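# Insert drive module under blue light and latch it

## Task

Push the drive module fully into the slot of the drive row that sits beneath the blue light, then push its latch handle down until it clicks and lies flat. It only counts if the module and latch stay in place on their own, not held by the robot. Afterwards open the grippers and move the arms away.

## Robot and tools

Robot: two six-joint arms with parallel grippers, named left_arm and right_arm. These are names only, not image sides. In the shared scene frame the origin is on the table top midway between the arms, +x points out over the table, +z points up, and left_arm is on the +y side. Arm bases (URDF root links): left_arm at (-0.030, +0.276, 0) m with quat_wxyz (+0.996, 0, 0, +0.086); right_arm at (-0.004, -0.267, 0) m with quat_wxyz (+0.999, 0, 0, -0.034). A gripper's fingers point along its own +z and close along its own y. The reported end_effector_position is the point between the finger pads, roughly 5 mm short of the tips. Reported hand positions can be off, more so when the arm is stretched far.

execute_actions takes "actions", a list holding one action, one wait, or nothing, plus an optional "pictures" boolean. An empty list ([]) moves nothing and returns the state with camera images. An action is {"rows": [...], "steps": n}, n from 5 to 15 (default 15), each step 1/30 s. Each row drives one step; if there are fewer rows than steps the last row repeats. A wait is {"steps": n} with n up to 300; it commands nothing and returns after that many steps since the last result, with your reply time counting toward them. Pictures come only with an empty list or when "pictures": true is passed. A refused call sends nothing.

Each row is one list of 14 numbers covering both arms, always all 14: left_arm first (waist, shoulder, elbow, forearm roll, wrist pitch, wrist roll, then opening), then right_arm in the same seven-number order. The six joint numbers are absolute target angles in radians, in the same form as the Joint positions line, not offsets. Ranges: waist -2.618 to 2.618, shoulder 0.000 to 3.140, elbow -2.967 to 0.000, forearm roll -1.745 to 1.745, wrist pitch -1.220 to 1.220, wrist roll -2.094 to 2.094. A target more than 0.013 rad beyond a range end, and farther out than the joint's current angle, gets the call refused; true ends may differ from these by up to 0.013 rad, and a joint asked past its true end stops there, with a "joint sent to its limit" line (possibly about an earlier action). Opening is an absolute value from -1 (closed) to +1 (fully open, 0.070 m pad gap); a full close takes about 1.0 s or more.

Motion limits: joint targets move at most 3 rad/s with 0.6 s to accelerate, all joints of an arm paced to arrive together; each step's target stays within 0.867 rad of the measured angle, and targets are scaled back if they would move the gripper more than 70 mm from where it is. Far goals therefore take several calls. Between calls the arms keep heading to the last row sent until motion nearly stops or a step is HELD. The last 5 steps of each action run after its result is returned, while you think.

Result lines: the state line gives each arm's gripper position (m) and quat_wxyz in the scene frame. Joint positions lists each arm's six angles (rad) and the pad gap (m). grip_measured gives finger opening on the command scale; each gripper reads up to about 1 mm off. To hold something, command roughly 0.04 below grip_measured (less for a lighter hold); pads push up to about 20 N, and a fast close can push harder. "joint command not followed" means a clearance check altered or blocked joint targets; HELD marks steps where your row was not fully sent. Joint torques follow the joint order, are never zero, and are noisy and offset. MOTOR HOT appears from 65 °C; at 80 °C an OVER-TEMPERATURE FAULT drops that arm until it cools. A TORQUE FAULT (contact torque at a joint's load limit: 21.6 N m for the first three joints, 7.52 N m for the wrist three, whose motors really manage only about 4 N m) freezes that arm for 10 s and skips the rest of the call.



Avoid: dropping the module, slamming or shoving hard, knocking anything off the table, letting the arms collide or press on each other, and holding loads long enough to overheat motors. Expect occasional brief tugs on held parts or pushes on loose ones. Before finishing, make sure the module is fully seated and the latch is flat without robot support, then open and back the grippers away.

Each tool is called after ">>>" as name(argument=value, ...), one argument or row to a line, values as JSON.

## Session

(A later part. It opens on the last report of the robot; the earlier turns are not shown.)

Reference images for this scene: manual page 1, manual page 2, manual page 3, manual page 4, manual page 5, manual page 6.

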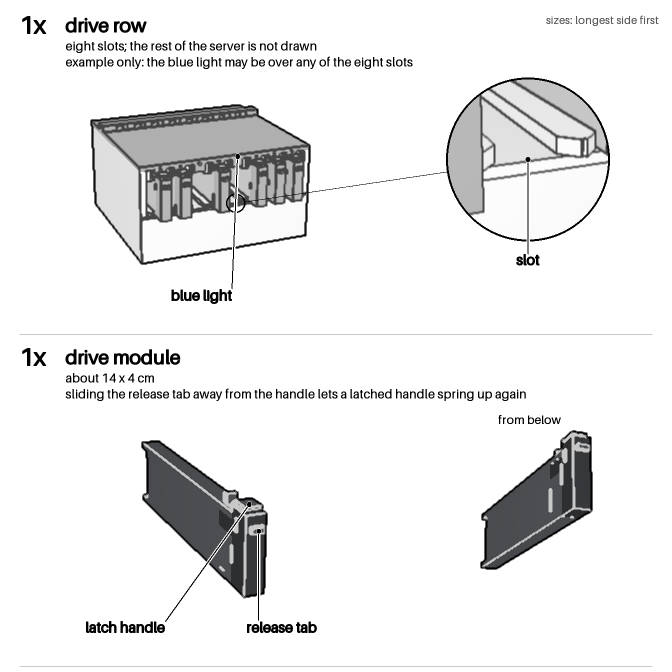

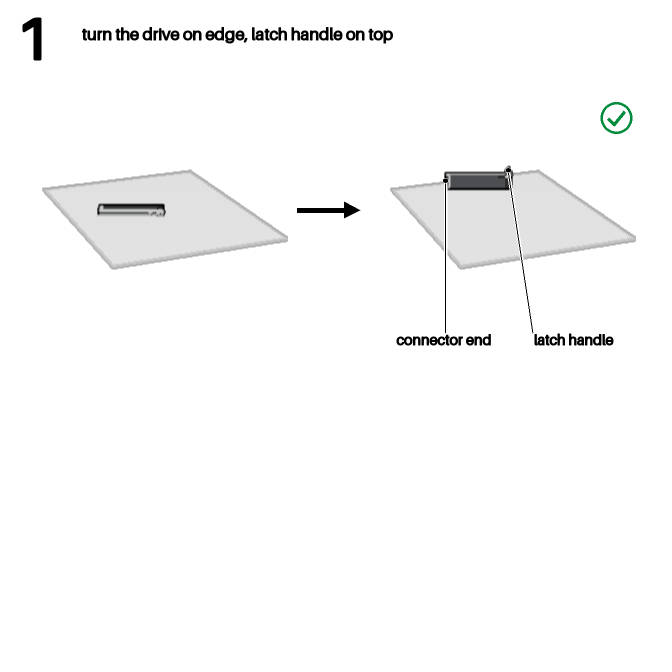

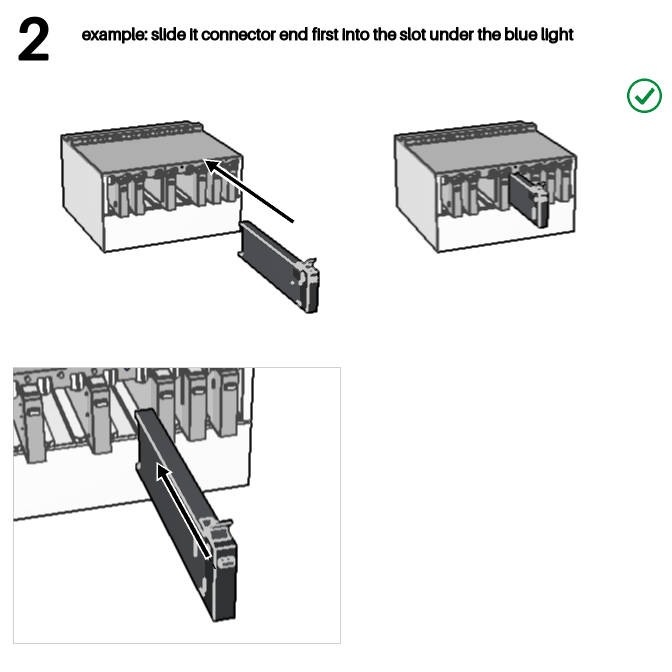

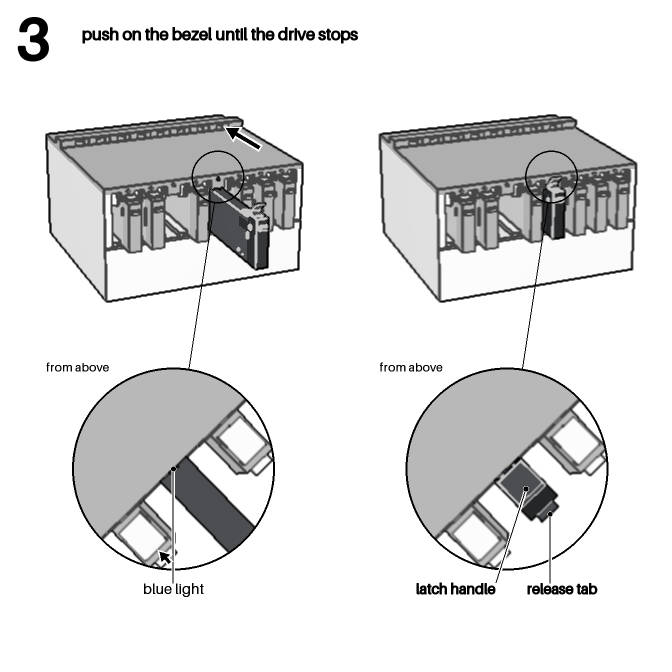

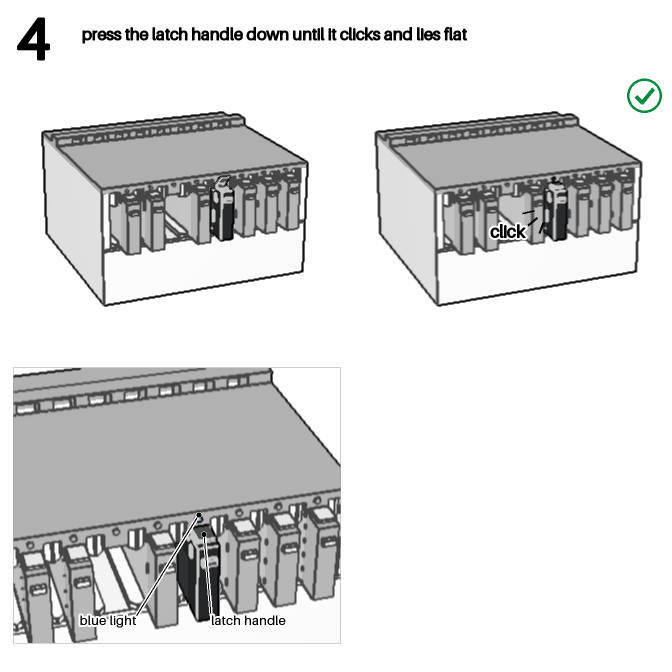

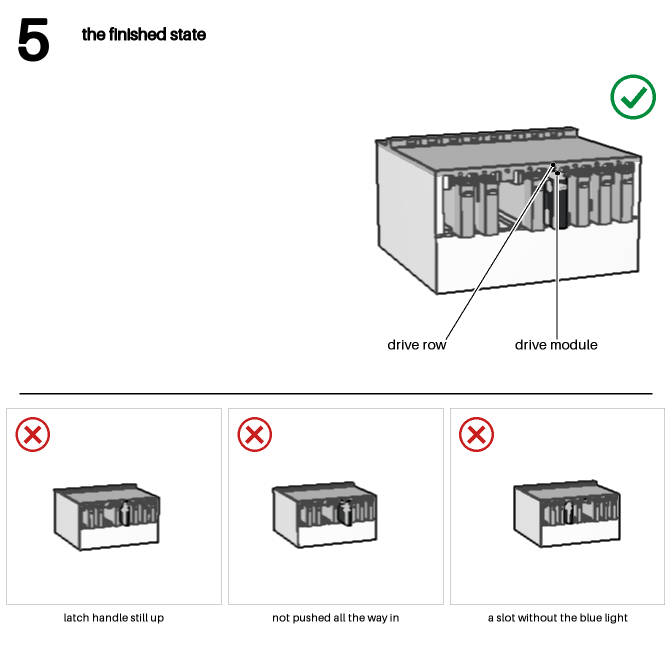

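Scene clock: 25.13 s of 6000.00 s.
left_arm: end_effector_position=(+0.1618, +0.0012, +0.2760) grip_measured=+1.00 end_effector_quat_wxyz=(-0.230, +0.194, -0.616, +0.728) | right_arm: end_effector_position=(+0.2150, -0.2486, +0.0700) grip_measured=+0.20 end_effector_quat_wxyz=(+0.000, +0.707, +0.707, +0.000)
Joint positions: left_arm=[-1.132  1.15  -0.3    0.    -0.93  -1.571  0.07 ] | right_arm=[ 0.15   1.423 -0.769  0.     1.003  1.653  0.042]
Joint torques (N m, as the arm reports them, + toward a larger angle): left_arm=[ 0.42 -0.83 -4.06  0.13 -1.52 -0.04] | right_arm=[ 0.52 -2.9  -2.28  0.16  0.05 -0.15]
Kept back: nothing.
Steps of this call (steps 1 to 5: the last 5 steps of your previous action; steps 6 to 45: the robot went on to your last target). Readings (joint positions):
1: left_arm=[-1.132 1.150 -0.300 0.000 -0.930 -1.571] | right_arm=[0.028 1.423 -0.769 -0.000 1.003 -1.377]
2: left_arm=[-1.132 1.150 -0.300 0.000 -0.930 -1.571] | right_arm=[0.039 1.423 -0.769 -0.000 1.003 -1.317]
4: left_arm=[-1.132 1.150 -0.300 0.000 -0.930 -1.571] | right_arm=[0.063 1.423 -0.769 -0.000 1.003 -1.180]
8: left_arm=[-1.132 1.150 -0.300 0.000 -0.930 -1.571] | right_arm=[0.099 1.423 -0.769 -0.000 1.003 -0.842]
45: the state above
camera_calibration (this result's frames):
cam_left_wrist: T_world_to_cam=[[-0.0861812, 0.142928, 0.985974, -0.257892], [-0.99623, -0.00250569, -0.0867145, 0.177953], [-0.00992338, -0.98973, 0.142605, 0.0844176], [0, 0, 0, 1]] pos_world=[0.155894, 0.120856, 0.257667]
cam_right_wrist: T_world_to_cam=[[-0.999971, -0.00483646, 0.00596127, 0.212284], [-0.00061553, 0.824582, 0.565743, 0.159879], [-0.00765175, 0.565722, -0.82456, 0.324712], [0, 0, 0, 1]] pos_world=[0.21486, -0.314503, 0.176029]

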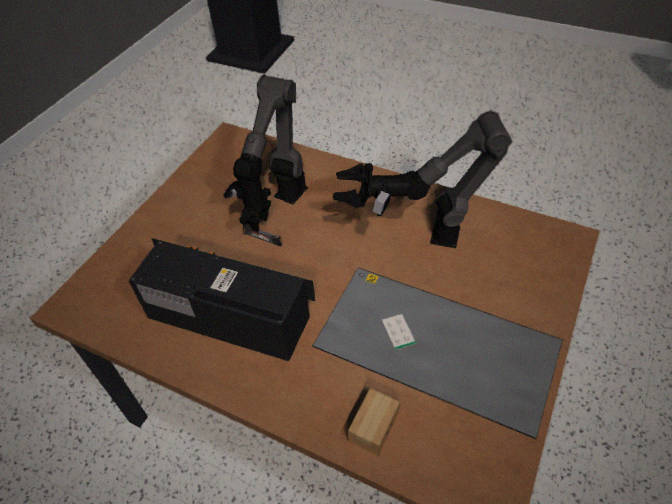

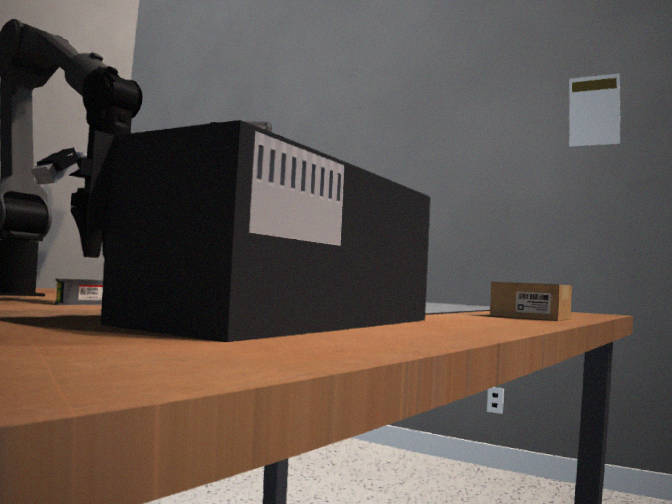

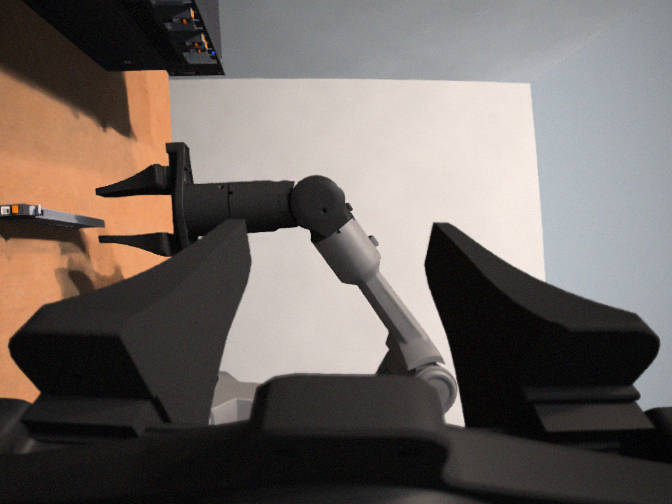

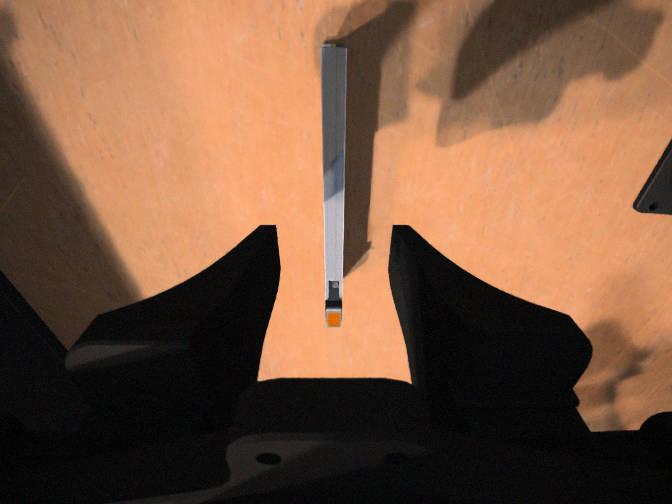

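>>> execute_actions(
  actions=[
    {"rows": [[-1.132,1.15,-0.3,0,-0.93,-1.571,1, 0.15,1.539,-0.651,0,0.77,1.653,0.2]], "steps": 15},
  ],
)

>>> execute_actions(
  actions=[
    {"steps": 10},
  ],
)

>>> execute_actions(
  actions=[
    {"rows": [[-1.132,1.15,-0.3,0,-0.93,-1.571,1, 0.15,1.539,-0.651,0,0.77,1.653,-0.82]], "steps": 15},
  ],
)

>>> execute_actions(
  actions=[
    {"steps": 12},
  ],
)

>>> execute_actions(
  actions=[
    {"rows": [[-1.132,1.15,-0.3,0,-0.93,-1.571,1, 0.15,1.4235,-0.769,0,1.003,1.653,-0.82]], "steps": 15},
  ],
)

>>> execute_actions(
  actions=[
    {"rows": [[-1.132,1.15,-0.3,0,-0.93,-1.571,1, -0.082,1.4235,-0.769,0,1.003,0,-0.82]], "steps": 15},
  ],
)

>>> execute_actions(
  actions=[
    {"steps": 28},
  ],
)

>>> execute_actions(
  actions=[
    {"rows": [[-1.132,1.15,-0.3,0,-0.93,-1.571,1, -0.082,1.537,-0.653,0,0.774,0,-0.82]], "steps": 15},
  ],
)

>>> execute_actions(
  actions=[
    {"steps": 10},
  ],
)

>>> execute_actions(
  actions=[
    {"rows": [[-1.132,1.15,-0.3,0,-0.93,-1.571,1, -0.082,1.537,-0.653,0,0.774,0,0.2]], "steps": 15},
  ],
)

>>> execute_actions(
  actions=[
    {"steps": 8},
  ],
)

>>> execute_actions(
  actions=[
    {"rows": [[-1.132,1.15,-0.3,0,-0.93,-1.571,1, -0.082,1.1693,-0.2458,0,0.364,0,0.2]], "steps": 15},
  ],
)

>>> execute_actions(
  actions=[
    {"steps": 18},
  ],
)

>>> execute_actions(
  actions=[
    {"rows": [[-1.132,1.15,-0.3,0,-0.93,-1.571,1, -0.082,1.1693,-0.2458,0,0.364,0,-0.82]], "steps": 15},
  ],
)

>>> execute_actions(
  actions=[
    {"steps": 12},
  ],
)

>>> execute_actions(
  actions=[
    {"rows": [[-1.0,1.872,-0.653,0,-1.12,-1.571,1, -0.082,0.9135,-0.705,0,1.079,0,-0.82]], "steps": 15},
  ],
)

>>> execute_actions(
  actions=[
    {"steps": 20},
  ],
)

>>> execute_actions(
  actions=[
    {"rows": [[-1.0,1.872,-0.653,0,-1.12,-1.571,1, -0.355,1.4934,-1.1153,0.2243,0.968,-0.593,-0.82]], "steps": 15},
  ],
)

>>> execute_actions(
  actions=[
    {"steps": 30},
  ],
  pictures=true,
)

Scene clock: 26.43 s of 6000.00 s.
left_arm: end_effector_position=(+0.1618, +0.0012, +0.2760) grip_measured=+1.00 end_effector_quat_wxyz=(-0.230, +0.194, -0.616, +0.728) | right_arm: end_effector_position=(+0.2154, -0.2485, +0.0267) grip_measured=+0.20 end_effector_quat_wxyz=(-0.000, +0.707, +0.707, -0.000)
Joint positions: left_arm=[-1.132  1.15  -0.3    0.    -0.93  -1.571  0.07 ] | right_arm=[ 0.15   1.523 -0.668  0.     0.803  1.653  0.042]
Joint torques (N m, as the arm reports them, + toward a larger angle): left_arm=[ 0.45 -0.75 -4.05  0.12 -1.51 -0.07] | right_arm=[ 0.47 -4.22 -2.78  0.11  0.48  0.08]
Steps of this call (steps 1 to 15: the robot went on to your last target; steps 16 to 29: nothing new was sent; steps 30 to 39: the first 10 steps of this action). Readings (joint positions):
30: left_arm=[-1.132 1.150 -0.300 0.000 -0.930 -1.571] | right_arm=[0.150 1.424 -0.769 0.000 1.003 1.653]
31: left_arm=[-1.132 1.150 -0.300 0.000 -0.930 -1.571] | right_arm=[0.150 1.425 -0.768 0.000 1.000 1.653]
33: left_arm=[-1.132 1.150 -0.300 0.000 -0.930 -1.571] | right_arm=[0.150 1.437 -0.755 0.000 0.976 1.653]
37: left_arm=[-1.132 1.150 -0.300 0.000 -0.930 -1.571] | right_arm=[0.150 1.495 -0.696 0.000 0.858 1.653]
39: the state above

Scene clock: 26.77 s of 6000.00 s.
left_arm: end_effector_position=(+0.1618, +0.0012, +0.2760) grip_measured=+1.00 end_effector_quat_wxyz=(-0.230, +0.194, -0.616, +0.728) | right_arm: end_effector_position=(+0.2141, -0.2486, +0.0194) grip_measured=+0.20 end_effector_quat_wxyz=(-0.001, +0.707, +0.707, -0.001)
Joint positions: left_arm=[-1.132  1.15  -0.3    0.    -0.93  -1.571  0.07 ] | right_arm=[ 0.15   1.54  -0.649  0.     0.77   1.653  0.042]
Joint torques (N m, as the arm reports them, + toward a larger angle): left_arm=[ 0.35 -0.71 -3.88  0.13 -1.5  -0.07] | right_arm=[ 0.48 -4.46 -3.44  0.1   0.33  0.08]
Kept back: nothing.
Steps of this call (steps 1 to 5: the last 5 steps of your previous action; steps 6 to 10: the robot went on to your last target). Readings (joint positions):
1: left_arm=[-1.132 1.150 -0.300 0.000 -0.930 -1.571] | right_arm=[0.150 1.532 -0.659 0.000 0.786 1.653]
2: left_arm=[-1.132 1.150 -0.300 0.000 -0.930 -1.571] | right_arm=[0.150 1.538 -0.653 0.000 0.775 1.653]
4: left_arm=[-1.132 1.150 -0.300 0.000 -0.930 -1.571] | right_arm=[0.150 1.541 -0.649 0.000 0.768 1.653]
8: left_arm=[-1.132 1.150 -0.300 0.000 -0.930 -1.571] | right_arm=[0.150 1.541 -0.649 0.000 0.770 1.653]
10: the state above

Scene clock: 27.10 s of 6000.00 s.
left_arm: end_effector_position=(+0.1618, +0.0012, +0.2760) grip_measured=+1.00 end_effector_quat_wxyz=(-0.230, +0.194, -0.616, +0.728) | right_arm: end_effector_position=(+0.2147, -0.2486, +0.0199) grip_measured=-0.42 end_effector_quat_wxyz=(-0.000, +0.707, +0.707, -0.000)
Joint positions: left_arm=[-1.132  1.15  -0.3    0.    -0.93  -1.571  0.07 ] | right_arm=[ 0.15   1.539 -0.651  0.     0.77   1.653  0.02 ]
Joint torques (N m, as the arm reports them, + toward a larger angle): left_arm=[ 0.41 -0.73 -4.    0.12 -1.49 -0.1 ] | right_arm=[ 0.37 -4.45 -3.46  0.13  0.29  0.08]
Steps of this call (steps 1 to 10: the first 10 steps of this action). Readings (joint positions):
1: left_arm=[-1.132 1.150 -0.300 0.000 -0.930 -1.571] | right_arm=[0.150 1.540 -0.649 0.000 0.770 1.653]
2: left_arm=[-1.132 1.150 -0.300 0.000 -0.930 -1.571] | right_arm=[0.150 1.540 -0.650 0.000 0.770 1.653]
4: left_arm=[-1.132 1.150 -0.300 0.000 -0.930 -1.571] | right_arm=[0.150 1.540 -0.650 0.000 0.770 1.653]
8: left_arm=[-1.132 1.150 -0.300 0.000 -0.930 -1.571] | right_arm=[0.150 1.539 -0.651 0.000 0.770 1.653]
10: the state above

Scene clock: 27.50 s of 6000.00 s.
left_arm: end_effector_position=(+0.1618, +0.0012, +0.2760) grip_measured=+1.00 end_effector_quat_wxyz=(-0.230, +0.194, -0.616, +0.728) | right_arm: end_effector_position=(+0.2148, -0.2486, +0.0200) grip_measured=-0.75 end_effector_quat_wxyz=(-0.000, +0.707, +0.707, -0.000)
Joint positions: left_arm=[-1.132  1.15  -0.3    0.    -0.93  -1.571  0.07 ] | right_arm=[ 0.15   1.539 -0.651  0.     0.77   1.653  0.009]
Joint torques (N m, as the arm reports them, + toward a larger angle): left_arm=[ 0.38 -0.76 -4.1   0.11 -1.5  -0.08] | right_arm=[ 0.42 -4.46 -3.55  0.11  0.27  0.06]
Kept back: nothing.
Steps of this call (steps 1 to 5: the last 5 steps of your previous action; steps 6 to 12: the robot went on to your last target). Readings (joint positions):
1: left_arm=[-1.132 1.150 -0.300 0.000 -0.930 -1.571] | right_arm=[0.150 1.539 -0.651 0.000 0.770 1.653]
2: left_arm=[-1.132 1.150 -0.300 0.000 -0.930 -1.571] | right_arm=[0.150 1.539 -0.651 0.000 0.770 1.653]
4: left_arm=[-1.132 1.150 -0.300 0.000 -0.930 -1.571] | right_arm=[0.150 1.539 -0.651 0.000 0.770 1.653]
8: left_arm=[-1.132 1.150 -0.300 0.000 -0.930 -1.571] | right_arm=[0.150 1.539 -0.651 0.000 0.770 1.653]
12: the state above

Scene clock: 27.83 s of 6000.00 s.
left_arm: end_effector_position=(+0.1618, +0.0012, +0.2760) grip_measured=+1.00 end_effector_quat_wxyz=(-0.230, +0.194, -0.616, +0.728) | right_arm: end_effector_position=(+0.2159, -0.2485, +0.0628) grip_measured=-0.75 end_effector_quat_wxyz=(+0.000, +0.707, +0.707, +0.000)
Joint positions: left_arm=[-1.132  1.15  -0.3    0.    -0.93  -1.571  0.07 ] | right_arm=[ 0.15   1.44  -0.753  0.     0.97   1.653  0.009]
Joint torques (N m, as the arm reports them, + toward a larger angle): left_arm=[ 0.32 -0.81 -3.95  0.14 -1.52 -0.09] | right_arm=[ 0.36 -3.26 -3.04  0.11 -0.14  0.07]
Steps of this call (steps 1 to 10: the first 10 steps of this action). Readings (joint positions):
1: left_arm=[-1.132 1.150 -0.300 0.000 -0.930 -1.571] | right_arm=[0.150 1.539 -0.651 0.000 0.770 1.653]
2: left_arm=[-1.132 1.150 -0.300 0.000 -0.930 -1.571] | right_arm=[0.150 1.538 -0.652 0.000 0.773 1.653]
4: left_arm=[-1.132 1.150 -0.300 0.000 -0.930 -1.571] | right_arm=[0.150 1.526 -0.664 0.000 0.798 1.653]
8: left_arm=[-1.132 1.150 -0.300 0.000 -0.930 -1.571] | right_arm=[0.150 1.468 -0.724 0.000 0.914 1.653]
10: the state above

Scene clock: 28.33 s of 6000.00 s.
left_arm: end_effector_position=(+0.1618, +0.0012, +0.2760) grip_measured=+1.00 end_effector_quat_wxyz=(-0.230, +0.194, -0.616, +0.728) | right_arm: end_effector_position=(+0.2160, -0.2622, +0.0703) grip_measured=-0.75 end_effector_quat_wxyz=(+0.001, +0.642, +0.767, +0.001)
Joint positions: left_arm=[-1.132  1.15  -0.3    0.    -0.93  -1.571  0.07 ] | right_arm=[ 0.088  1.423 -0.77   0.     1.003  1.415  0.009]
Joint torques (N m, as the arm reports them, + toward a larger angle): left_arm=[ 0.4  -0.71 -3.94  0.12 -1.49 -0.07] | right_arm=[-1.32 -3.02 -2.51  0.09 -0.01 -0.49]
Steps of this call (steps 1 to 5: the last 5 steps of your previous action; steps 6 to 15: the first 10 steps of this action). Readings (joint positions):
6: left_arm=[-1.132 1.150 -0.300 0.000 -0.930 -1.571] | right_arm=[0.150 1.421 -0.770 0.000 1.004 1.653]
7: left_arm=[-1.132 1.150 -0.300 0.000 -0.930 -1.571] | right_arm=[0.150 1.421 -0.770 0.000 1.003 1.651]
9: left_arm=[-1.132 1.150 -0.300 0.000 -0.930 -1.571] | right_arm=[0.144 1.422 -0.770 0.000 1.003 1.626]
13: left_arm=[-1.132 1.150 -0.300 0.000 -0.930 -1.571] | right_arm=[0.112 1.423 -0.770 0.000 1.003 1.507]
15: the state above

Scene clock: 29.27 s of 6000.00 s.
left_arm: end_effector_position=(+0.1618, +0.0012, +0.2760) grip_measured=+1.00 end_effector_quat_wxyz=(-0.230, +0.194, -0.616, +0.728) | right_arm: end_effector_position=(+0.2133, -0.2995, +0.0700) grip_measured=-0.75 end_effector_quat_wxyz=(+0.000, +0.075, +0.997, -0.000)
Joint positions: left_arm=[-1.132  1.15  -0.3    0.    -0.93  -1.571  0.07 ] | right_arm=[-0.082  1.423 -0.769  0.     1.003  0.     0.009]
Joint torques (N m, as the arm reports them, + toward a larger angle): left_arm=[ 0.26 -0.81 -3.98  0.12 -1.49 -0.1 ] | right_arm=[-0.67 -3.12 -2.51  0.14 -0.03  0.08]
Kept back: nothing.
Steps of this call (steps 1 to 5: the last 5 steps of your previous action; steps 6 to 28: the robot went on to your last target). Readings (joint positions):
1: left_arm=[-1.132 1.150 -0.300 0.000 -0.930 -1.571] | right_arm=[0.074 1.423 -0.770 0.000 1.003 1.360]
2: left_arm=[-1.132 1.150 -0.300 0.000 -0.930 -1.571] | right_arm=[0.059 1.423 -0.770 0.000 1.003 1.300]
4: left_arm=[-1.132 1.150 -0.300 0.000 -0.930 -1.571] | right_arm=[0.028 1.423 -0.769 0.000 1.003 1.163]
8: left_arm=[-1.132 1.150 -0.300 0.000 -0.930 -1.571] | right_arm=[-0.017 1.423 -0.769 0.000 1.003 0.825]
28: the state above

Scene clock: 29.60 s of 6000.00 s.
left_arm: end_effector_position=(+0.1618, +0.0012, +0.2760) grip_measured=+1.00 end_effector_quat_wxyz=(-0.230, +0.194, -0.616, +0.728) | right_arm: end_effector_position=(+0.2136, -0.2995, +0.0270) grip_measured=-0.75 end_effector_quat_wxyz=(-0.000, +0.075, +0.997, +0.000)
Joint positions: left_arm=[-1.132  1.15  -0.3    0.    -0.93  -1.571  0.07 ] | right_arm=[-0.082  1.522 -0.668  0.     0.805  0.     0.009]
Joint torques (N m, as the arm reports them, + toward a larger angle): left_arm=[ 0.34 -0.72 -4.08  0.11 -1.5  -0.11] | right_arm=[-0.78 -4.26 -3.02  0.15  0.41  0.03]
Steps of this call (steps 1 to 10: the first 10 steps of this action). Readings (joint positions):
1: left_arm=[-1.132 1.150 -0.300 0.000 -0.930 -1.571] | right_arm=[-0.082 1.424 -0.769 0.000 1.003 0.000]
2: left_arm=[-1.132 1.150 -0.300 0.000 -0.930 -1.571] | right_arm=[-0.082 1.425 -0.768 0.000 1.000 0.000]
4: left_arm=[-1.132 1.150 -0.300 0.000 -0.930 -1.571] | right_arm=[-0.082 1.437 -0.755 0.000 0.975 0.000]
8: left_arm=[-1.132 1.150 -0.300 0.000 -0.930 -1.571] | right_arm=[-0.082 1.494 -0.696 0.000 0.859 0.000]
10: the state above

Scene clock: 29.93 s of 6000.00 s.
left_arm: end_effector_position=(+0.1618, +0.0012, +0.2760) grip_measured=+1.00 end_effector_quat_wxyz=(-0.230, +0.194, -0.616, +0.728) | right_arm: end_effector_position=(+0.2125, -0.2994, +0.0202) grip_measured=-0.75 end_effector_quat_wxyz=(-0.001, +0.075, +0.997, +0.000)
Joint positions: left_arm=[-1.132  1.15  -0.3    0.    -0.93  -1.571  0.07 ] | right_arm=[-0.082  1.538 -0.651  0.     0.774  0.     0.009]
Joint torques (N m, as the arm reports them, + toward a larger angle): left_arm=[ 0.39 -0.75 -3.98  0.13 -1.5  -0.13] | right_arm=[-0.76 -4.43 -3.57  0.12  0.24 -0.08]
Kept back: nothing.
Steps of this call (steps 1 to 5: the last 5 steps of your previous action; steps 6 to 10: the robot went on to your last target). Readings (joint positions):
1: left_arm=[-1.132 1.150 -0.300 0.000 -0.930 -1.571] | right_arm=[-0.082 1.531 -0.660 0.000 0.789 0.000]
2: left_arm=[-1.132 1.150 -0.300 0.000 -0.930 -1.571] | right_arm=[-0.082 1.536 -0.654 0.000 0.778 0.000]
4: left_arm=[-1.132 1.150 -0.300 0.000 -0.930 -1.571] | right_arm=[-0.082 1.539 -0.651 0.000 0.772 0.000]
8: left_arm=[-1.132 1.150 -0.300 0.000 -0.930 -1.571] | right_arm=[-0.082 1.539 -0.651 0.000 0.774 0.000]
10: the state above

Scene clock: 30.27 s of 6000.00 s.
left_arm: end_effector_position=(+0.1618, +0.0012, +0.2760) grip_measured=+1.00 end_effector_quat_wxyz=(-0.230, +0.194, -0.616, +0.728) | right_arm: end_effector_position=(+0.2131, -0.2995, +0.0207) grip_measured=-0.13 end_effector_quat_wxyz=(-0.000, +0.075, +0.997, +0.000)
Joint positions: left_arm=[-1.132  1.15  -0.3    0.    -0.93  -1.571  0.07 ] | right_arm=[-0.082  1.537 -0.653  0.     0.774  0.     0.031]
Joint torques (N m, as the arm reports them, + toward a larger angle): left_arm=[ 0.44 -0.69 -3.97  0.11 -1.47 -0.11] | right_arm=[-0.78 -4.53 -3.55  0.11  0.22 -0.16]
Steps of this call (steps 1 to 10: the first 10 steps of this action). Readings (joint positions):
1: left_arm=[-1.132 1.150 -0.300 0.000 -0.930 -1.571] | right_arm=[-0.082 1.538 -0.651 0.000 0.774 0.000]
2: left_arm=[-1.132 1.150 -0.300 0.000 -0.930 -1.571] | right_arm=[-0.082 1.538 -0.652 0.000 0.774 0.000]
4: left_arm=[-1.132 1.150 -0.300 0.000 -0.930 -1.571] | right_arm=[-0.082 1.537 -0.652 0.000 0.774 0.000]
8: left_arm=[-1.132 1.150 -0.300 0.000 -0.930 -1.571] | right_arm=[-0.082 1.537 -0.653 0.000 0.774 0.000]
10: the state above

Scene clock: 30.53 s of 6000.00 s.
left_arm: end_effector_position=(+0.1618, +0.0012, +0.2760) grip_measured=+1.00 end_effector_quat_wxyz=(-0.230, +0.194, -0.616, +0.728) | right_arm: end_effector_position=(+0.2132, -0.2995, +0.0208) grip_measured=+0.20 end_effector_quat_wxyz=(-0.000, +0.075, +0.997, +0.000)
Joint positions: left_arm=[-1.132  1.15  -0.3    0.    -0.93  -1.571  0.07 ] | right_arm=[-0.082  1.537 -0.653  0.     0.774  0.     0.042]
Joint torques (N m, as the arm reports them, + toward a larger angle): left_arm=[ 0.33 -0.63 -3.97  0.14 -1.52 -0.11] | right_arm=[-0.89 -4.44 -3.58  0.11  0.19 -0.19]
Kept back: nothing.
Steps of this call (steps 1 to 5: the last 5 steps of your previous action; steps 6 to 8: the robot went on to your last target). Readings (joint positions):
1: left_arm=[-1.132 1.150 -0.300 0.000 -0.930 -1.571] | right_arm=[-0.082 1.537 -0.653 0.000 0.774 0.000]
2: left_arm=[-1.132 1.150 -0.300 0.000 -0.930 -1.571] | right_arm=[-0.082 1.537 -0.653 0.000 0.774 0.000]
4: left_arm=[-1.132 1.150 -0.300 0.000 -0.930 -1.571] | right_arm=[-0.082 1.537 -0.653 0.000 0.774 0.000]
8: the state above

Scene clock: 30.87 s of 6000.00 s.
left_arm: end_effector_position=(+0.1618, +0.0012, +0.2760) grip_measured=+1.00 end_effector_quat_wxyz=(-0.230, +0.194, -0.616, +0.728) | right_arm: end_effector_position=(+0.1966, -0.2970, +0.0215) grip_measured=+0.20 end_effector_quat_wxyz=(+0.107, +0.074, +0.991, -0.008)
Joint positions: left_arm=[-1.132  1.15  -0.3    0.    -0.93  -1.571  0.07 ] | right_arm=[-0.082  1.324 -0.418  0.     0.537  0.     0.042]
Joint torques (N m, as the arm reports them, + toward a larger angle): left_arm=[ 0.31 -0.74 -3.98  0.14 -1.51 -0.11] | right_arm=[-0.86 -2.06 -2.99  0.1   0.07 -0.18]
Steps of this call (steps 1 to 10: the first 10 steps of this action). Readings (joint positions):
1: left_arm=[-1.132 1.150 -0.300 0.000 -0.930 -1.571] | right_arm=[-0.082 1.537 -0.653 0.000 0.774 0.000]
2: left_arm=[-1.132 1.150 -0.300 0.000 -0.930 -1.571] | right_arm=[-0.082 1.534 -0.652 0.000 0.772 0.000]
4: left_arm=[-1.132 1.150 -0.300 0.000 -0.930 -1.571] | right_arm=[-0.082 1.512 -0.629 0.000 0.747 0.000]
8: left_arm=[-1.132 1.150 -0.300 0.000 -0.930 -1.571] | right_arm=[-0.082 1.406 -0.509 0.000 0.628 0.000]
10: the state above

Scene clock: 31.47 s of 6000.00 s.
left_arm: end_effector_position=(+0.1618, +0.0012, +0.2760) grip_measured=+1.00 end_effector_quat_wxyz=(-0.230, +0.194, -0.616, +0.728) | right_arm: end_effector_position=(+0.1833, -0.2950, +0.0199) grip_measured=+0.20 end_effector_quat_wxyz=(+0.184, +0.073, +0.980, -0.014)
Joint positions: left_arm=[-1.132  1.15  -0.3    0.    -0.93  -1.571  0.07 ] | right_arm=[-0.082  1.169 -0.245  0.     0.364 -0.     0.042]
Joint torques (N m, as the arm reports them, + toward a larger angle): left_arm=[ 0.41 -0.66 -4.19  0.11 -1.49 -0.14] | right_arm=[-0.87 -1.23 -3.77  0.1  -0.11 -0.18]
Kept back: nothing.
Steps of this call (steps 1 to 5: the last 5 steps of your previous action; steps 6 to 18: the robot went on to your last target). Readings (joint positions):
1: left_arm=[-1.132 1.150 -0.300 0.000 -0.930 -1.571] | right_arm=[-0.082 1.285 -0.375 0.000 0.494 0.000]
2: left_arm=[-1.132 1.150 -0.300 0.000 -0.930 -1.571] | right_arm=[-0.082 1.252 -0.338 0.000 0.458 0.000]
4: left_arm=[-1.132 1.150 -0.300 0.000 -0.930 -1.571] | right_arm=[-0.082 1.204 -0.284 0.000 0.404 0.000]
8: left_arm=[-1.132 1.150 -0.300 0.000 -0.930 -1.571] | right_arm=[-0.082 1.167 -0.244 0.000 0.363 0.000]
18: the state above

Scene clock: 31.80 s of 6000.00 s.
left_arm: end_effector_position=(+0.1618, +0.0012, +0.2760) grip_measured=+1.00 end_effector_quat_wxyz=(-0.230, +0.194, -0.616, +0.728) | right_arm: end_effector_position=(+0.1833, -0.2950, +0.0199) grip_measured=-0.42 end_effector_quat_wxyz=(+0.184, +0.073, +0.980, -0.014)
Joint positions: left_arm=[-1.132  1.15  -0.3    0.    -0.93  -1.571  0.07 ] | right_arm=[-0.082  1.169 -0.246  0.     0.364 -0.     0.02 ]
Joint torques (N m, as the arm reports them, + toward a larger angle): left_arm=[ 0.29 -0.75 -3.99  0.11 -1.5  -0.13] | right_arm=[-1.   -1.21 -3.78  0.09 -0.11 -0.21]
Steps of this call (steps 1 to 10: the first 10 steps of this action). Readings (joint positions):
1: left_arm=[-1.132 1.150 -0.300 0.000 -0.930 -1.571] | right_arm=[-0.082 1.169 -0.246 0.000 0.364 -0.000]
2: left_arm=[-1.132 1.150 -0.300 0.000 -0.930 -1.571] | right_arm=[-0.082 1.169 -0.246 0.000 0.364 -0.000]
4: left_arm=[-1.132 1.150 -0.300 0.000 -0.930 -1.571] | right_arm=[-0.082 1.169 -0.246 0.000 0.364 -0.000]
8: left_arm=[-1.132 1.150 -0.300 0.000 -0.930 -1.571] | right_arm=[-0.082 1.169 -0.246 0.000 0.364 -0.000]
10: the state above

Scene clock: 32.20 s of 6000.00 s.
left_arm: end_effector_position=(+0.1618, +0.0012, +0.2760) grip_measured=+1.00 end_effector_quat_wxyz=(-0.230, +0.194, -0.616, +0.728) | right_arm: end_effector_position=(+0.1833, -0.2950, +0.0199) grip_measured=-0.75 end_effector_quat_wxyz=(+0.184, +0.073, +0.980, -0.014)
Joint positions: left_arm=[-1.132  1.15  -0.3    0.    -0.93  -1.571  0.07 ] | right_arm=[-0.082  1.169 -0.246  0.     0.364 -0.     0.009]
Joint torques (N m, as the arm reports them, + toward a larger angle): left_arm=[ 0.41 -0.69 -3.94  0.12 -1.48 -0.15] | right_arm=[-0.84 -1.31 -3.72  0.1  -0.13 -0.18]
Kept back: nothing.
Steps of this call (steps 1 to 5: the last 5 steps of your previous action; steps 6 to 12: the robot went on to your last target). Readings (joint positions):
1: left_arm=[-1.132 1.150 -0.300 0.000 -0.930 -1.571] | right_arm=[-0.082 1.169 -0.246 0.000 0.364 -0.000]
2: left_arm=[-1.132 1.150 -0.300 0.000 -0.930 -1.571] | right_arm=[-0.082 1.169 -0.246 0.000 0.364 -0.000]
4: left_arm=[-1.132 1.150 -0.300 0.000 -0.930 -1.571] | right_arm=[-0.082 1.169 -0.246 0.000 0.364 -0.000]
8: left_arm=[-1.132 1.150 -0.300 0.000 -0.930 -1.571] | right_arm=[-0.082 1.169 -0.246 0.000 0.364 -0.000]
12: the state above

Scene clock: 32.53 s of 6000.00 s.
left_arm: end_effector_position=(+0.2027, -0.0283, +0.2519) grip_measured=+1.00 end_effector_quat_wxyz=(-0.239, +0.215, -0.632, +0.705) | right_arm: end_effector_position=(+0.1951, -0.2967, +0.0604) grip_measured=-0.75 end_effector_quat_wxyz=(+0.182, +0.073, +0.980, -0.014)
Joint positions: left_arm=[-1.089  1.388 -0.417  0.    -0.993 -1.571  0.07 ] | right_arm=[-0.082  1.086 -0.399  0.     0.603 -0.     0.009]
Joint torques (N m, as the arm reports them, + toward a larger angle): left_arm=[ 0.35 -1.43 -3.64  0.13 -1.45 -0.18] | right_arm=[-0.92 -3.14 -5.29  0.06  0.2  -0.14]
Steps of this call (steps 1 to 10: the first 10 steps of this action). Readings (joint positions):
1: left_arm=[-1.132 1.150 -0.300 0.000 -0.930 -1.571] | right_arm=[-0.082 1.169 -0.246 0.000 0.364 -0.000]
2: left_arm=[-1.131 1.153 -0.301 0.000 -0.931 -1.571] | right_arm=[-0.082 1.169 -0.248 0.000 0.367 -0.000]
4: left_arm=[-1.127 1.178 -0.313 0.000 -0.938 -1.571] | right_arm=[-0.082 1.162 -0.263 0.000 0.393 -0.000]
8: left_arm=[-1.105 1.296 -0.371 0.000 -0.969 -1.571] | right_arm=[-0.082 1.120 -0.339 0.000 0.511 -0.000]
10: the state above

Scene clock: 33.20 s of 6000.00 s.
left_arm: end_effector_position=(+0.2870, -0.0697, +0.1606) grip_measured=+1.00 end_effector_quat_wxyz=(+0.255, -0.258, +0.663, -0.655) | right_arm: end_effector_position=(+0.1835, -0.2950, +0.1552) grip_measured=-0.75 end_effector_quat_wxyz=(+0.184, +0.073, +0.980, -0.014)
Joint positions: left_arm=[-1.     1.873 -0.653  0.    -1.12  -1.571  0.07 ] | right_arm=[-0.082  0.913 -0.706  0.     1.079 -0.     0.009]
Joint torques (N m, as the arm reports them, + toward a larger angle): left_arm=[-0.07 -5.09 -2.65  0.06 -1.55 -0.16] | right_arm=[-0.64 -0.91 -3.76  0.09 -0.48 -0.13]
Kept back: nothing.
Steps of this call (steps 1 to 5: the last 5 steps of your previous action; steps 6 to 20: the robot went on to your last target). Readings (joint positions):
1: left_arm=[-1.080 1.436 -0.441 0.000 -1.006 -1.571] | right_arm=[-0.082 1.067 -0.434 0.000 0.657 -0.000]
2: left_arm=[-1.071 1.484 -0.464 0.000 -1.018 -1.571] | right_arm=[-0.082 1.046 -0.471 0.000 0.714 -0.000]
4: left_arm=[-1.054 1.577 -0.509 0.000 -1.042 -1.571] | right_arm=[-0.082 1.006 -0.541 0.000 0.823 -0.000]
8: left_arm=[-1.022 1.753 -0.595 0.000 -1.088 -1.571] | right_arm=[-0.082 0.944 -0.651 0.000 0.994 -0.000]
20: the state above

Scene clock: 33.53 s of 6000.00 s.
left_arm: end_effector_position=(+0.2870, -0.0697, +0.1609) grip_measured=+1.00 end_effector_quat_wxyz=(+0.255, -0.258, +0.663, -0.655) | right_arm: end_effector_position=(+0.2364, -0.3127, +0.1630) grip_measured=-0.75 end_effector_quat_wxyz=(+0.178, +0.026, +0.984, -0.002)
Joint positions: left_arm=[-1.     1.872 -0.653  0.    -1.12  -1.571  0.07 ] | right_arm=[-0.191  1.144 -0.869  0.09   1.035 -0.238  0.009]
Joint torques (N m, as the arm reports them, + toward a larger angle): left_arm=[-0.36 -5.29 -2.48  0.05 -1.55 -0.16] | right_arm=[-1.06 -1.76 -4.66  0.22 -0.48 -0.15]
Steps of this call (steps 1 to 10: the first 10 steps of this action). Readings (joint positions):
1: left_arm=[-1.000 1.873 -0.653 0.000 -1.120 -1.571] | right_arm=[-0.082 0.913 -0.706 0.000 1.079 -0.000]
2: left_arm=[-1.000 1.873 -0.653 0.000 -1.120 -1.571] | right_arm=[-0.084 0.915 -0.706 0.001 1.079 -0.003]
4: left_arm=[-1.000 1.872 -0.653 0.000 -1.120 -1.571] | right_arm=[-0.095 0.939 -0.722 0.010 1.075 -0.028]
8: left_arm=[-1.000 1.872 -0.653 0.000 -1.120 -1.571] | right_arm=[-0.149 1.055 -0.805 0.055 1.052 -0.146]
10: the state above

Scene clock: 34.53 s of 6000.00 s.
left_arm: end_effector_position=(+0.2868, -0.0698, +0.1609) grip_measured=+1.00 end_effector_quat_wxyz=(+0.255, -0.258, +0.663, -0.655) | right_arm: end_effector_position=(+0.3157, -0.3660, +0.1500) grip_measured=-0.75 end_effector_quat_wxyz=(+0.184, -0.035, +0.982, +0.013)
Joint positions: left_arm=[-1.     1.872 -0.653  0.    -1.12  -1.571  0.07 ] | right_arm=[-0.355  1.493 -1.116  0.224  0.968 -0.593  0.009]
Joint torques (N m, as the arm reports them, + toward a larger angle): left_arm=[-0.45 -5.31 -2.36 -0.03 -1.52 -0.2 ] | right_arm=[ 0.47 -5.21 -3.66  0.3  -0.11  0.07]
Kept back: nothing.
Steps of this call (steps 1 to 5: the last 5 steps of your previous action; steps 6 to 30: the robot went on to your last target). Readings (joint positions):
1: left_arm=[-1.000 1.872 -0.653 0.000 -1.120 -1.571] | right_arm=[-0.213 1.192 -0.903 0.108 1.025 -0.286]
2: left_arm=[-1.000 1.872 -0.653 0.000 -1.120 -1.571] | right_arm=[-0.235 1.238 -0.935 0.126 1.016 -0.333]
4: left_arm=[-1.000 1.872 -0.653 0.000 -1.120 -1.571] | right_arm=[-0.277 1.328 -0.998 0.160 0.999 -0.424]
8: left_arm=[-1.000 1.872 -0.653 0.000 -1.120 -1.571] | right_arm=[-0.337 1.457 -1.088 0.209 0.974 -0.554]
30: the state above
All arms were judged still, so your last target was given up. Only a new action makes them travel on or press farther. Fingers that are still opening or closing keep moving.
camera_calibration (this result's frames):
cam_left_wrist: T_world_to_cam=[[0.0162452, -0.000866554, 0.999868, -0.165156], [-0.99153, -0.128888, 0.0159981, 0.265631], [0.128857, -0.991659, -0.00295302, 0.0153826], [0, 0, 0, 1]] pos_world=[0.264082, 0.0493476, 0.16093]
cam_right_wrist: T_world_to_cam=[[0.0760651, -0.99709, -0.00502964, -0.389277], [-0.970708, -0.0752035, 0.228189, 0.239058], [-0.227904, -0.0124749, -0.973604, 0.338191], [0, 0, 0, 1]] pos_world=[0.338741, -0.365948, 0.272755]

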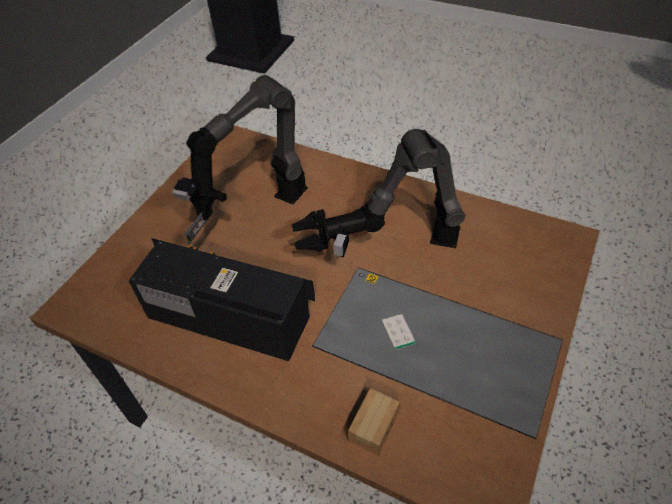

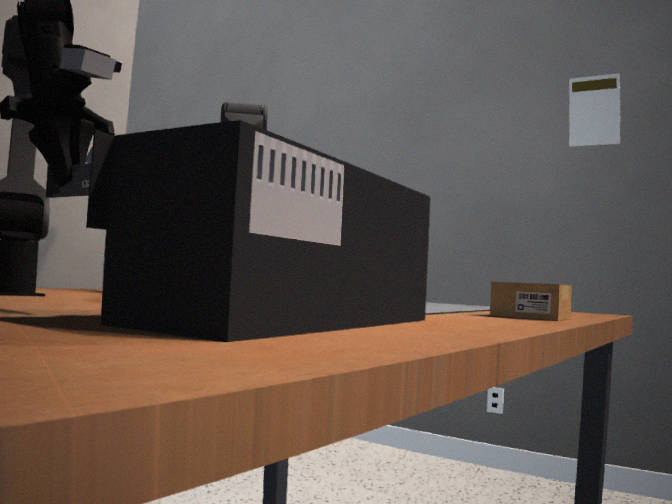

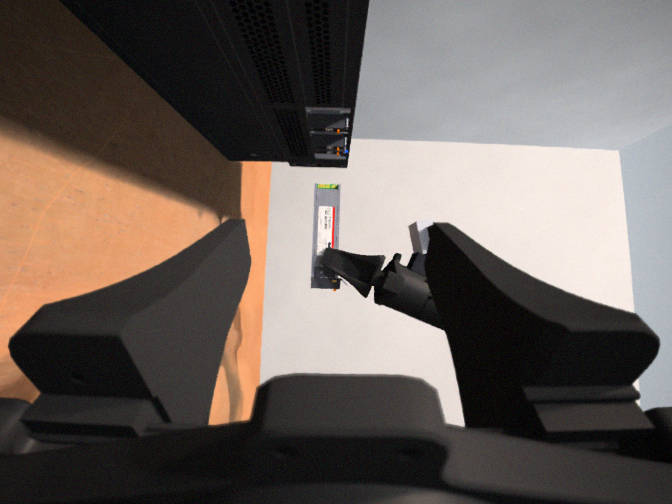

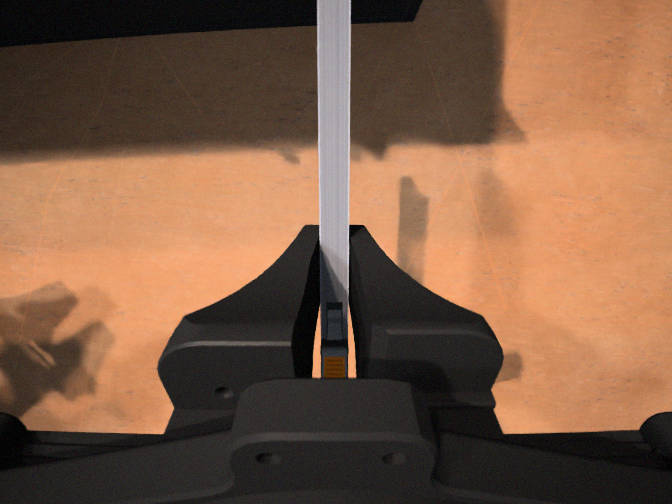

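>>> execute_actions(
  actions=[],
)

Scene clock: 35.00 s of 6000.00 s.
left_arm: end_effector_position=(+0.2868, -0.0697, +0.1609) grip_measured=+1.00 end_effector_quat_wxyz=(+0.255, -0.258, +0.663, -0.655) | right_arm: end_effector_position=(+0.3157, -0.3660, +0.1501) grip_measured=-0.75 end_effector_quat_wxyz=(+0.184, -0.035, +0.982, +0.013)
Joint positions: left_arm=[-1.     1.872 -0.653  0.    -1.12  -1.571  0.07 ] | right_arm=[-0.355  1.493 -1.116  0.224  0.968 -0.593  0.009]
Joint torques (N m, as the arm reports them, + toward a larger angle): left_arm=[-0.39 -5.4  -2.33 -0.04 -1.53 -0.19] | right_arm=[ 0.59 -5.34 -3.35  0.34 -0.09  0.06]
Kept back: nothing.
Steps of this call (steps 1 to 14: nothing new was sent). Readings (joint positions):
1: left_arm=[-1.000 1.872 -0.653 0.000 -1.120 -1.571] | right_arm=[-0.355 1.493 -1.116 0.224 0.968 -0.593]
2: left_arm=[-1.000 1.872 -0.653 0.000 -1.120 -1.571] | right_arm=[-0.355 1.493 -1.116 0.224 0.968 -0.593]
4: left_arm=[-1.000 1.872 -0.653 0.000 -1.120 -1.571] | right_arm=[-0.355 1.493 -1.116 0.224 0.968 -0.593]
8: left_arm=[-1.000 1.872 -0.653 0.000 -1.120 -1.571] | right_arm=[-0.355 1.493 -1.116 0.224 0.968 -0.593]
14: the state above
camera_calibration (this result's frames):
cam_left_wrist: T_world_to_cam=[[0.0162874, -0.000912066, 0.999867, -0.16515], [-0.99153, -0.128885, 0.016034, 0.265616], [0.128853, -0.991659, -0.00300354, 0.0154018], [0, 0, 0, 1]] pos_world=[0.264072, 0.0493566, 0.160915]
cam_right_wrist: T_world_to_cam=[[0.0760897, -0.997088, -0.00504882, -0.38927], [-0.9707, -0.0752316, 0.228216, 0.239034], [-0.227931, -0.012464, -0.973598, 0.338203], [0, 0, 0, 1]] pos_world=[0.338737, -0.365938, 0.272756]

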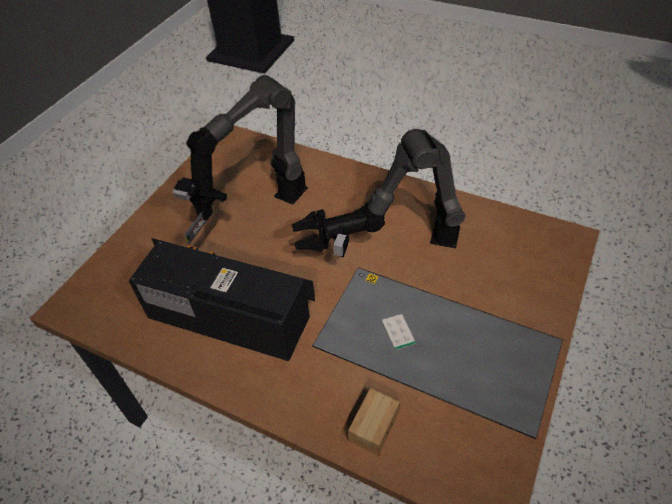

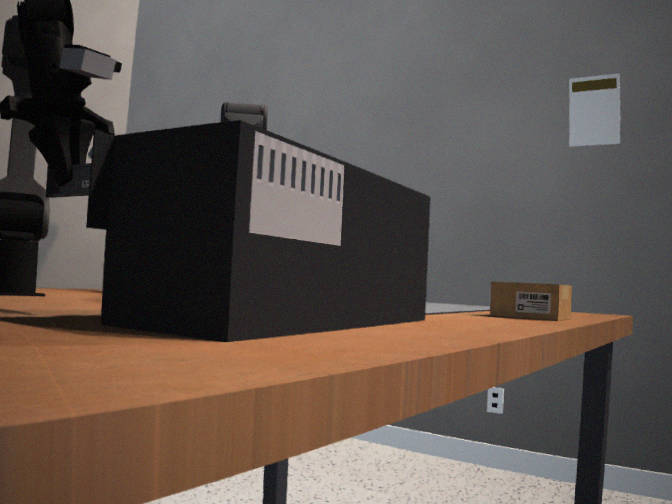

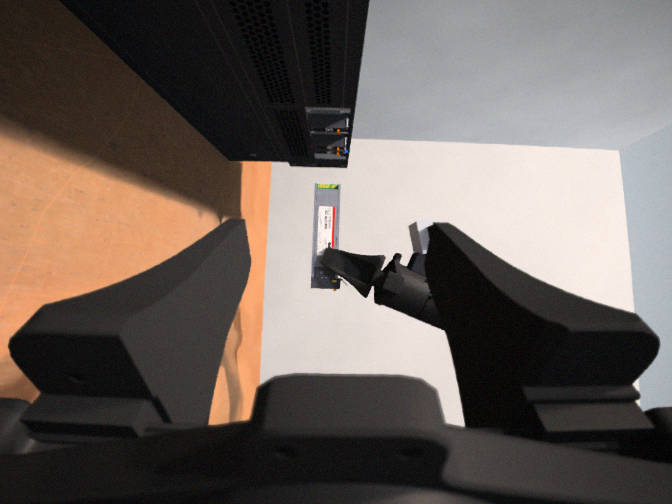

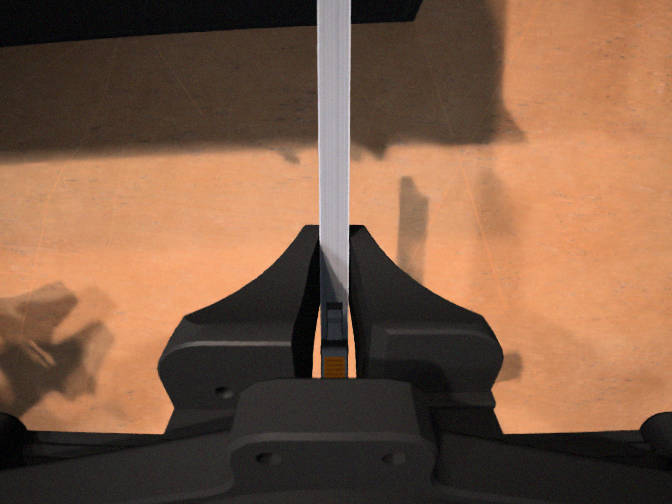

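>>> execute_actions(
  actions=[
    {"rows":[[-1.0,1.872,-0.653,0,-1.12,-1.571,1,-0.3062,1.5748,-1.2186,0.178,1.0135,-0.56,-0.82]],"steps":15},
  ],
)

>>> execute_actions(
  actions=[
    {"steps":10},
  ],
  pictures=true,
)

Scene clock: 38.37 s of 6000.00 s.
left_arm: end_effector_position=(+0.2868, -0.0697, +0.1609) grip_measured=+1.00 end_effector_quat_wxyz=(+0.255, -0.258, +0.663, -0.655) | right_arm: end_effector_position=(+0.3352, -0.3635, +0.1498) grip_measured=-0.75 end_effector_quat_wxyz=(+0.164, -0.056, +0.985, +0.009)
Joint positions: left_arm=[-1.     1.872 -0.653 -0.    -1.12  -1.571  0.07 ] | right_arm=[-0.305  1.577 -1.22   0.178  1.014 -0.559  0.009]
Joint torques (N m, as the arm reports them, + toward a larger angle): left_arm=[-0.33 -5.26 -2.19 -0.12 -1.51 -0.23] | right_arm=[-0.78 -5.72 -3.54  0.06 -0.18 -0.06]
Steps of this call (steps 1 to 90: nothing new was sent; then 0.03 s passed at rest; steps 91 to 100: the first 10 steps of this action). Readings (joint positions):
91: left_arm=[-1.000 1.872 -0.653 -0.000 -1.120 -1.571] | right_arm=[-0.355 1.493 -1.115 0.224 0.968 -0.593]
92: left_arm=[-1.000 1.872 -0.653 -0.000 -1.120 -1.571] | right_arm=[-0.353 1.495 -1.117 0.224 0.969 -0.592]
94: left_arm=[-1.000 1.872 -0.653 -0.000 -1.120 -1.571] | right_arm=[-0.342 1.512 -1.140 0.213 0.981 -0.584]
98: left_arm=[-1.000 1.872 -0.653 -0.000 -1.120 -1.571] | right_arm=[-0.307 1.572 -1.215 0.180 1.012 -0.561]
100: the state above

Scene clock: 38.70 s of 6000.00 s.
left_arm: end_effector_position=(+0.2868, -0.0697, +0.1609) grip_measured=+1.00 end_effector_quat_wxyz=(+0.255, -0.258, +0.663, -0.655) | right_arm: end_effector_position=(+0.3348, -0.3638, +0.1500) grip_measured=-0.75 end_effector_quat_wxyz=(+0.164, -0.056, +0.985, +0.008)
Joint positions: left_arm=[-1.     1.872 -0.653 -0.    -1.12  -1.571  0.07 ] | right_arm=[-0.306  1.575 -1.219  0.178  1.014 -0.559  0.009]
Joint torques (N m, as the arm reports them, + toward a larger angle): left_arm=[-0.4  -5.19 -2.28 -0.13 -1.5  -0.24] | right_arm=[-0.96 -5.76 -3.19  0.08 -0.24 -0.17]
Kept back: nothing.
Steps of this call (steps 1 to 5: the last 5 steps of your previous action; steps 6 to 10: the robot went on to your last target). Readings (joint positions):
1: left_arm=[-1.000 1.872 -0.653 -0.000 -1.120 -1.571] | right_arm=[-0.305 1.576 -1.220 0.178 1.014 -0.559]
2: left_arm=[-1.000 1.872 -0.653 -0.000 -1.120 -1.571] | right_arm=[-0.305 1.576 -1.220 0.178 1.014 -0.559]
4: left_arm=[-1.000 1.872 -0.653 -0.000 -1.120 -1.571] | right_arm=[-0.305 1.576 -1.220 0.178 1.014 -0.559]
8: left_arm=[-1.000 1.872 -0.653 -0.000 -1.120 -1.571] | right_arm=[-0.306 1.576 -1.220 0.178 1.014 -0.559]
10: the state above
camera_calibration (this result's frames):
cam_left_wrist: T_world_to_cam=[[0.0163247, -0.000884912, 0.999866, -0.165156], [-0.991523, -0.128935, 0.0160743, 0.265612], [0.128903, -0.991653, -0.00298223, 0.0153917], [0, 0, 0, 1]] pos_world=[0.264073, 0.0493637, 0.160911]
cam_right_wrist: T_world_to_cam=[[0.115088, -0.993312, 0.00929283, -0.40237], [-0.957406, -0.108424, 0.267615, 0.235362], [-0.264817, -0.0396963, -0.963481, 0.343424], [0, 0, 0, 1]] pos_world=[0.36259, -0.360527, 0.271635]

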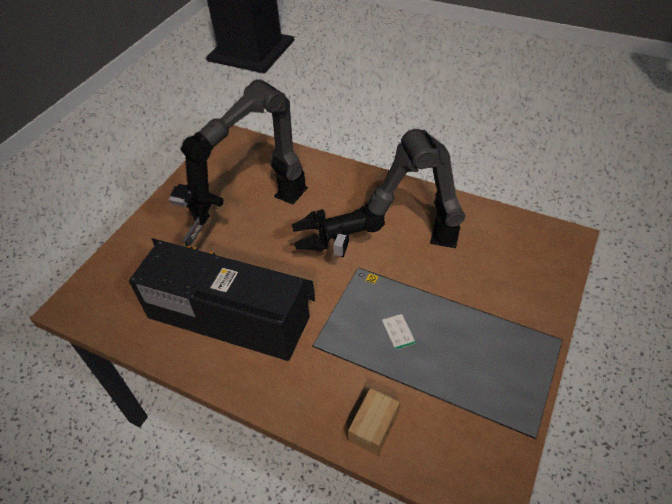

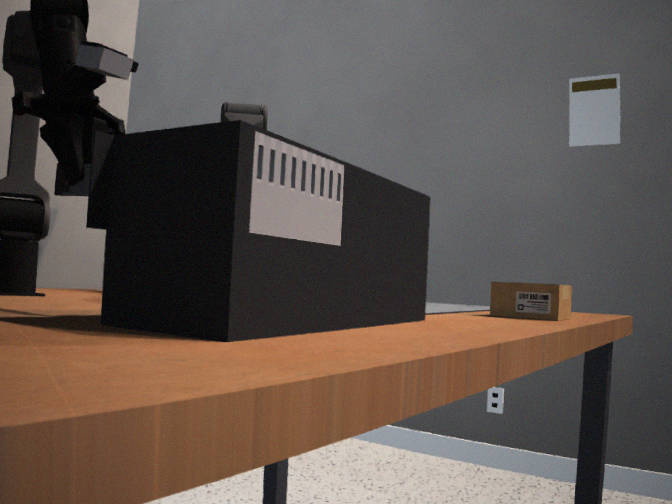

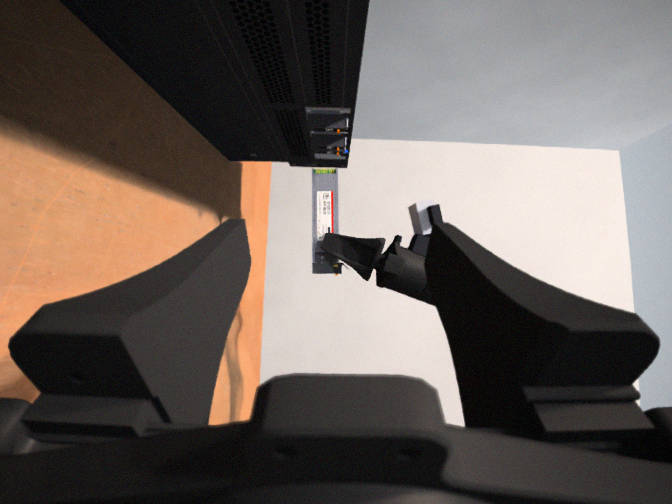

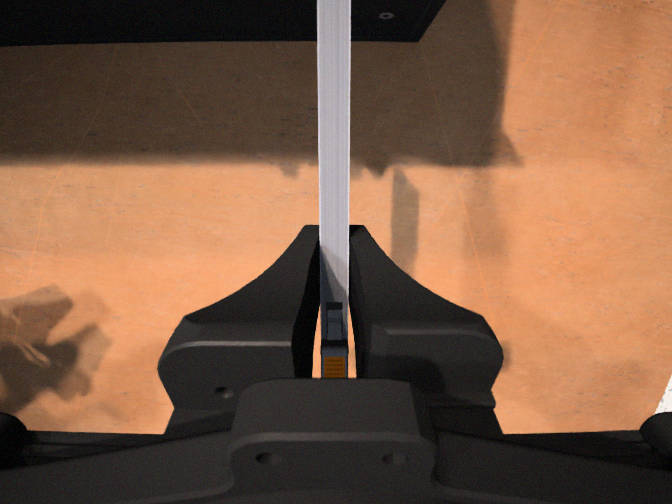

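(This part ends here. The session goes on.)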